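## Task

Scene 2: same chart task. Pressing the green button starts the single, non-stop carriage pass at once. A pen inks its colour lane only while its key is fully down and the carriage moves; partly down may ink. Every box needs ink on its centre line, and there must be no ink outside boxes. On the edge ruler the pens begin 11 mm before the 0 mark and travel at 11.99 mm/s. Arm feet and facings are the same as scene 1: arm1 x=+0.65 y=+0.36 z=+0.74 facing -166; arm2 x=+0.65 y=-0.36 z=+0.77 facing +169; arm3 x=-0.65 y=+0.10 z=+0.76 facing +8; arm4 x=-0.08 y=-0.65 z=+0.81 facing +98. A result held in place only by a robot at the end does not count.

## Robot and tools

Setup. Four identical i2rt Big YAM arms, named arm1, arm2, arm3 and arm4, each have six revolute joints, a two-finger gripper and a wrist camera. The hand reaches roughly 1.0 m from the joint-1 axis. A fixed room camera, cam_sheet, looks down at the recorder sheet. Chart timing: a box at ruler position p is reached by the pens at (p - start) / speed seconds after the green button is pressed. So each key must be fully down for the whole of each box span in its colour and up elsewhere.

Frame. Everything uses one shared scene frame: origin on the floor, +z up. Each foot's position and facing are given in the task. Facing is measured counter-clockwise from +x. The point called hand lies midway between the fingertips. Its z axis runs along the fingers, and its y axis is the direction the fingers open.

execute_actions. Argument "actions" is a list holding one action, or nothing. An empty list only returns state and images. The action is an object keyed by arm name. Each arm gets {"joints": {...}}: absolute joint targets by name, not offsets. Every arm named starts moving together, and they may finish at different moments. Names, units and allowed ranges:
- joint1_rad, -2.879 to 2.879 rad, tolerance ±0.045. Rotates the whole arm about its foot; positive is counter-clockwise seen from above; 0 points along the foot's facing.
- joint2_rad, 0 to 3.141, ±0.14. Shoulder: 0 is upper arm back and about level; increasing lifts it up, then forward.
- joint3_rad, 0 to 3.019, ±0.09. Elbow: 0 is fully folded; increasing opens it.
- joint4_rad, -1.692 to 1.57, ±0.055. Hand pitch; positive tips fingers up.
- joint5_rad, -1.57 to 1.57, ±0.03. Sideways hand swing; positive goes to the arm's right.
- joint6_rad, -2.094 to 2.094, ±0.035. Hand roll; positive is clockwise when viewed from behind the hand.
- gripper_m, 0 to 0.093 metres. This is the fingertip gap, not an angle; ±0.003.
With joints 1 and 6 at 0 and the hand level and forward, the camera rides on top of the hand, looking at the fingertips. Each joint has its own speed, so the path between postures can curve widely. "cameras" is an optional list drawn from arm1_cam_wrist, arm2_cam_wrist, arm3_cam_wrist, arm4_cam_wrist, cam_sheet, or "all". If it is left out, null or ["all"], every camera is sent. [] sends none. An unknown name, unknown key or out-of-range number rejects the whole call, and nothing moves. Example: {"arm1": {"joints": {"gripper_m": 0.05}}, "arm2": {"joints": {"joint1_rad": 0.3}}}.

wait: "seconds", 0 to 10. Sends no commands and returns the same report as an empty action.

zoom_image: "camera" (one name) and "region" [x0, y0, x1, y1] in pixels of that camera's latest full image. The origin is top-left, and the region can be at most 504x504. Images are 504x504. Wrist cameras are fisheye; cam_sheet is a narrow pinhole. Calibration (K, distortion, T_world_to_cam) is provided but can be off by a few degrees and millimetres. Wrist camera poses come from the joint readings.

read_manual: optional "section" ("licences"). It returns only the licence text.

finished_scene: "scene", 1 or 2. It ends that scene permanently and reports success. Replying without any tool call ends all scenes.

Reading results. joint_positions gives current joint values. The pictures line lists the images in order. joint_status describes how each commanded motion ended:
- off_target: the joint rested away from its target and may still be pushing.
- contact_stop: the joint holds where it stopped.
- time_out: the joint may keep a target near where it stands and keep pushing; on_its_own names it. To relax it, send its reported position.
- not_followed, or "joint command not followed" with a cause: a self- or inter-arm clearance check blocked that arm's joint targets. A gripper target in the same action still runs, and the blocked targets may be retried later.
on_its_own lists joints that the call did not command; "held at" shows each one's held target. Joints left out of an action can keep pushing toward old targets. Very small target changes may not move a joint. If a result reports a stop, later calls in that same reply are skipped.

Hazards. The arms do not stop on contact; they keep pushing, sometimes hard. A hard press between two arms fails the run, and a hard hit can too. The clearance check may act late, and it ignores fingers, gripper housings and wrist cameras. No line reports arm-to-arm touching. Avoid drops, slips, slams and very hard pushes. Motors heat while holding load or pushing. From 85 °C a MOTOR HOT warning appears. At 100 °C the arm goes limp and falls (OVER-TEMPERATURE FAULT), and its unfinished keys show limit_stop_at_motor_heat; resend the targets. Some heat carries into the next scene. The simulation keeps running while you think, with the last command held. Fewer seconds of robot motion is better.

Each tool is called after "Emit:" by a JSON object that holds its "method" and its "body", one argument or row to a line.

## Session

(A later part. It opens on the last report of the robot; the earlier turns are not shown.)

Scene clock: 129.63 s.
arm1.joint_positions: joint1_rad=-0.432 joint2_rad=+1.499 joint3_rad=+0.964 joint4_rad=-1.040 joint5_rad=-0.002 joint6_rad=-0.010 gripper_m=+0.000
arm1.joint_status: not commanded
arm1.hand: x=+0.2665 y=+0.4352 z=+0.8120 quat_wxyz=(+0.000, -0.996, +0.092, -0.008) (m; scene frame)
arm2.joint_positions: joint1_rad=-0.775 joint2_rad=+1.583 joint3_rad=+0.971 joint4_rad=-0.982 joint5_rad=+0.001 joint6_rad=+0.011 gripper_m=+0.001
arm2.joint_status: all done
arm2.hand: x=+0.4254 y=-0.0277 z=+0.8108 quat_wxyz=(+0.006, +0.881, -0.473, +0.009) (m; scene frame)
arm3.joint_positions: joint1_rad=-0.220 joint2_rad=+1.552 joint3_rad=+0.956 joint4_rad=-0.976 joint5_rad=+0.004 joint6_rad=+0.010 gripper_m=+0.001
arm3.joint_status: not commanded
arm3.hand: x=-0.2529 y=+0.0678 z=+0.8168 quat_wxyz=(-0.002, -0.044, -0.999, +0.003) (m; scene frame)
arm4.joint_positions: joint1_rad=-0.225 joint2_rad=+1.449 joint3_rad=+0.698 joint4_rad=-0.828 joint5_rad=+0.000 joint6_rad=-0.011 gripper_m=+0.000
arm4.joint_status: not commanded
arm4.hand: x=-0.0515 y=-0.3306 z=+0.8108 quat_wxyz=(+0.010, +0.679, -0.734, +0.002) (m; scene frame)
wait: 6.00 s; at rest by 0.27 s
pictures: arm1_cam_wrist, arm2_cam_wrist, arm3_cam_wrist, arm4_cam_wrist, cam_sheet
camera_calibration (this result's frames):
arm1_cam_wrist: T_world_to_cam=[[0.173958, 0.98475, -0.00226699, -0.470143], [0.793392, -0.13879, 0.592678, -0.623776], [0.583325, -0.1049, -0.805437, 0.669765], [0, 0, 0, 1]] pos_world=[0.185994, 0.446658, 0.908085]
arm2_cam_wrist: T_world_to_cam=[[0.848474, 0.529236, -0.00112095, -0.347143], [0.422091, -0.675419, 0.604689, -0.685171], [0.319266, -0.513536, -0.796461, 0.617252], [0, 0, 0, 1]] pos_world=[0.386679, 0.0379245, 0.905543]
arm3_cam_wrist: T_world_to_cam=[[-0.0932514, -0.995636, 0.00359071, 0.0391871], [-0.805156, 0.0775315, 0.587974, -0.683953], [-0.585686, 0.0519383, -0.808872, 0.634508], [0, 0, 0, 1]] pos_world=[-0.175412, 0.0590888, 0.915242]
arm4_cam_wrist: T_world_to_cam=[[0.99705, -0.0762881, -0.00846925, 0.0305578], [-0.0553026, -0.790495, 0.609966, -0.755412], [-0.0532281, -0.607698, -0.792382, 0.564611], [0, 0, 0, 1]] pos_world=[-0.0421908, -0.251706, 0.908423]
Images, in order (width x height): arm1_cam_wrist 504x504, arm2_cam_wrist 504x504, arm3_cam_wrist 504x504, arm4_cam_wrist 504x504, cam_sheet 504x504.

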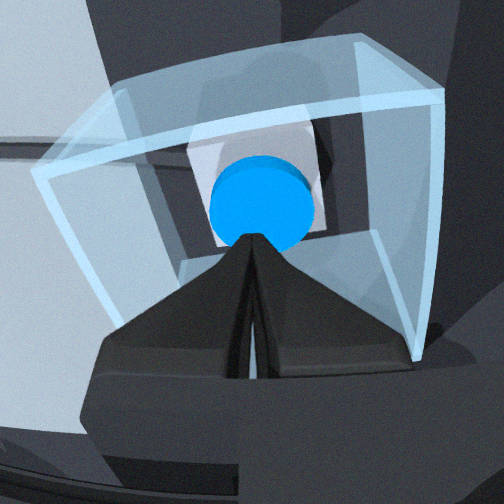

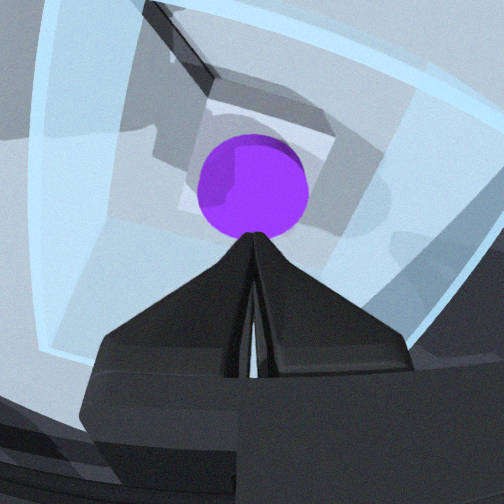

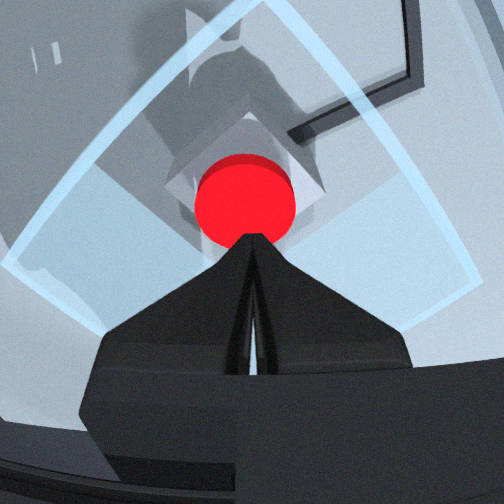

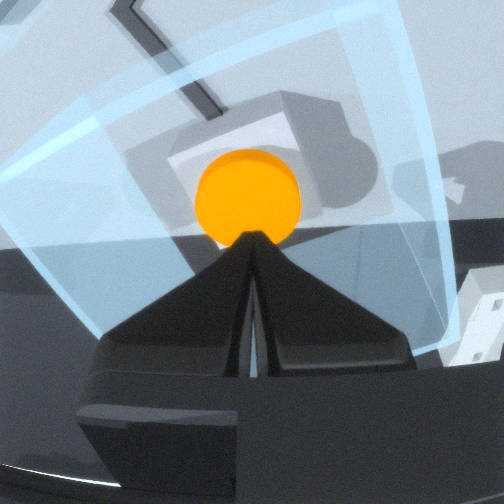

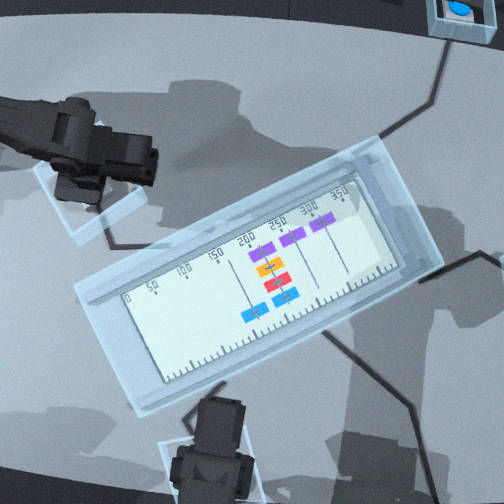

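Emit:
{"method": "finished_scene", "body": {
  "scene": 2
}}

The scene is finished: the task was done.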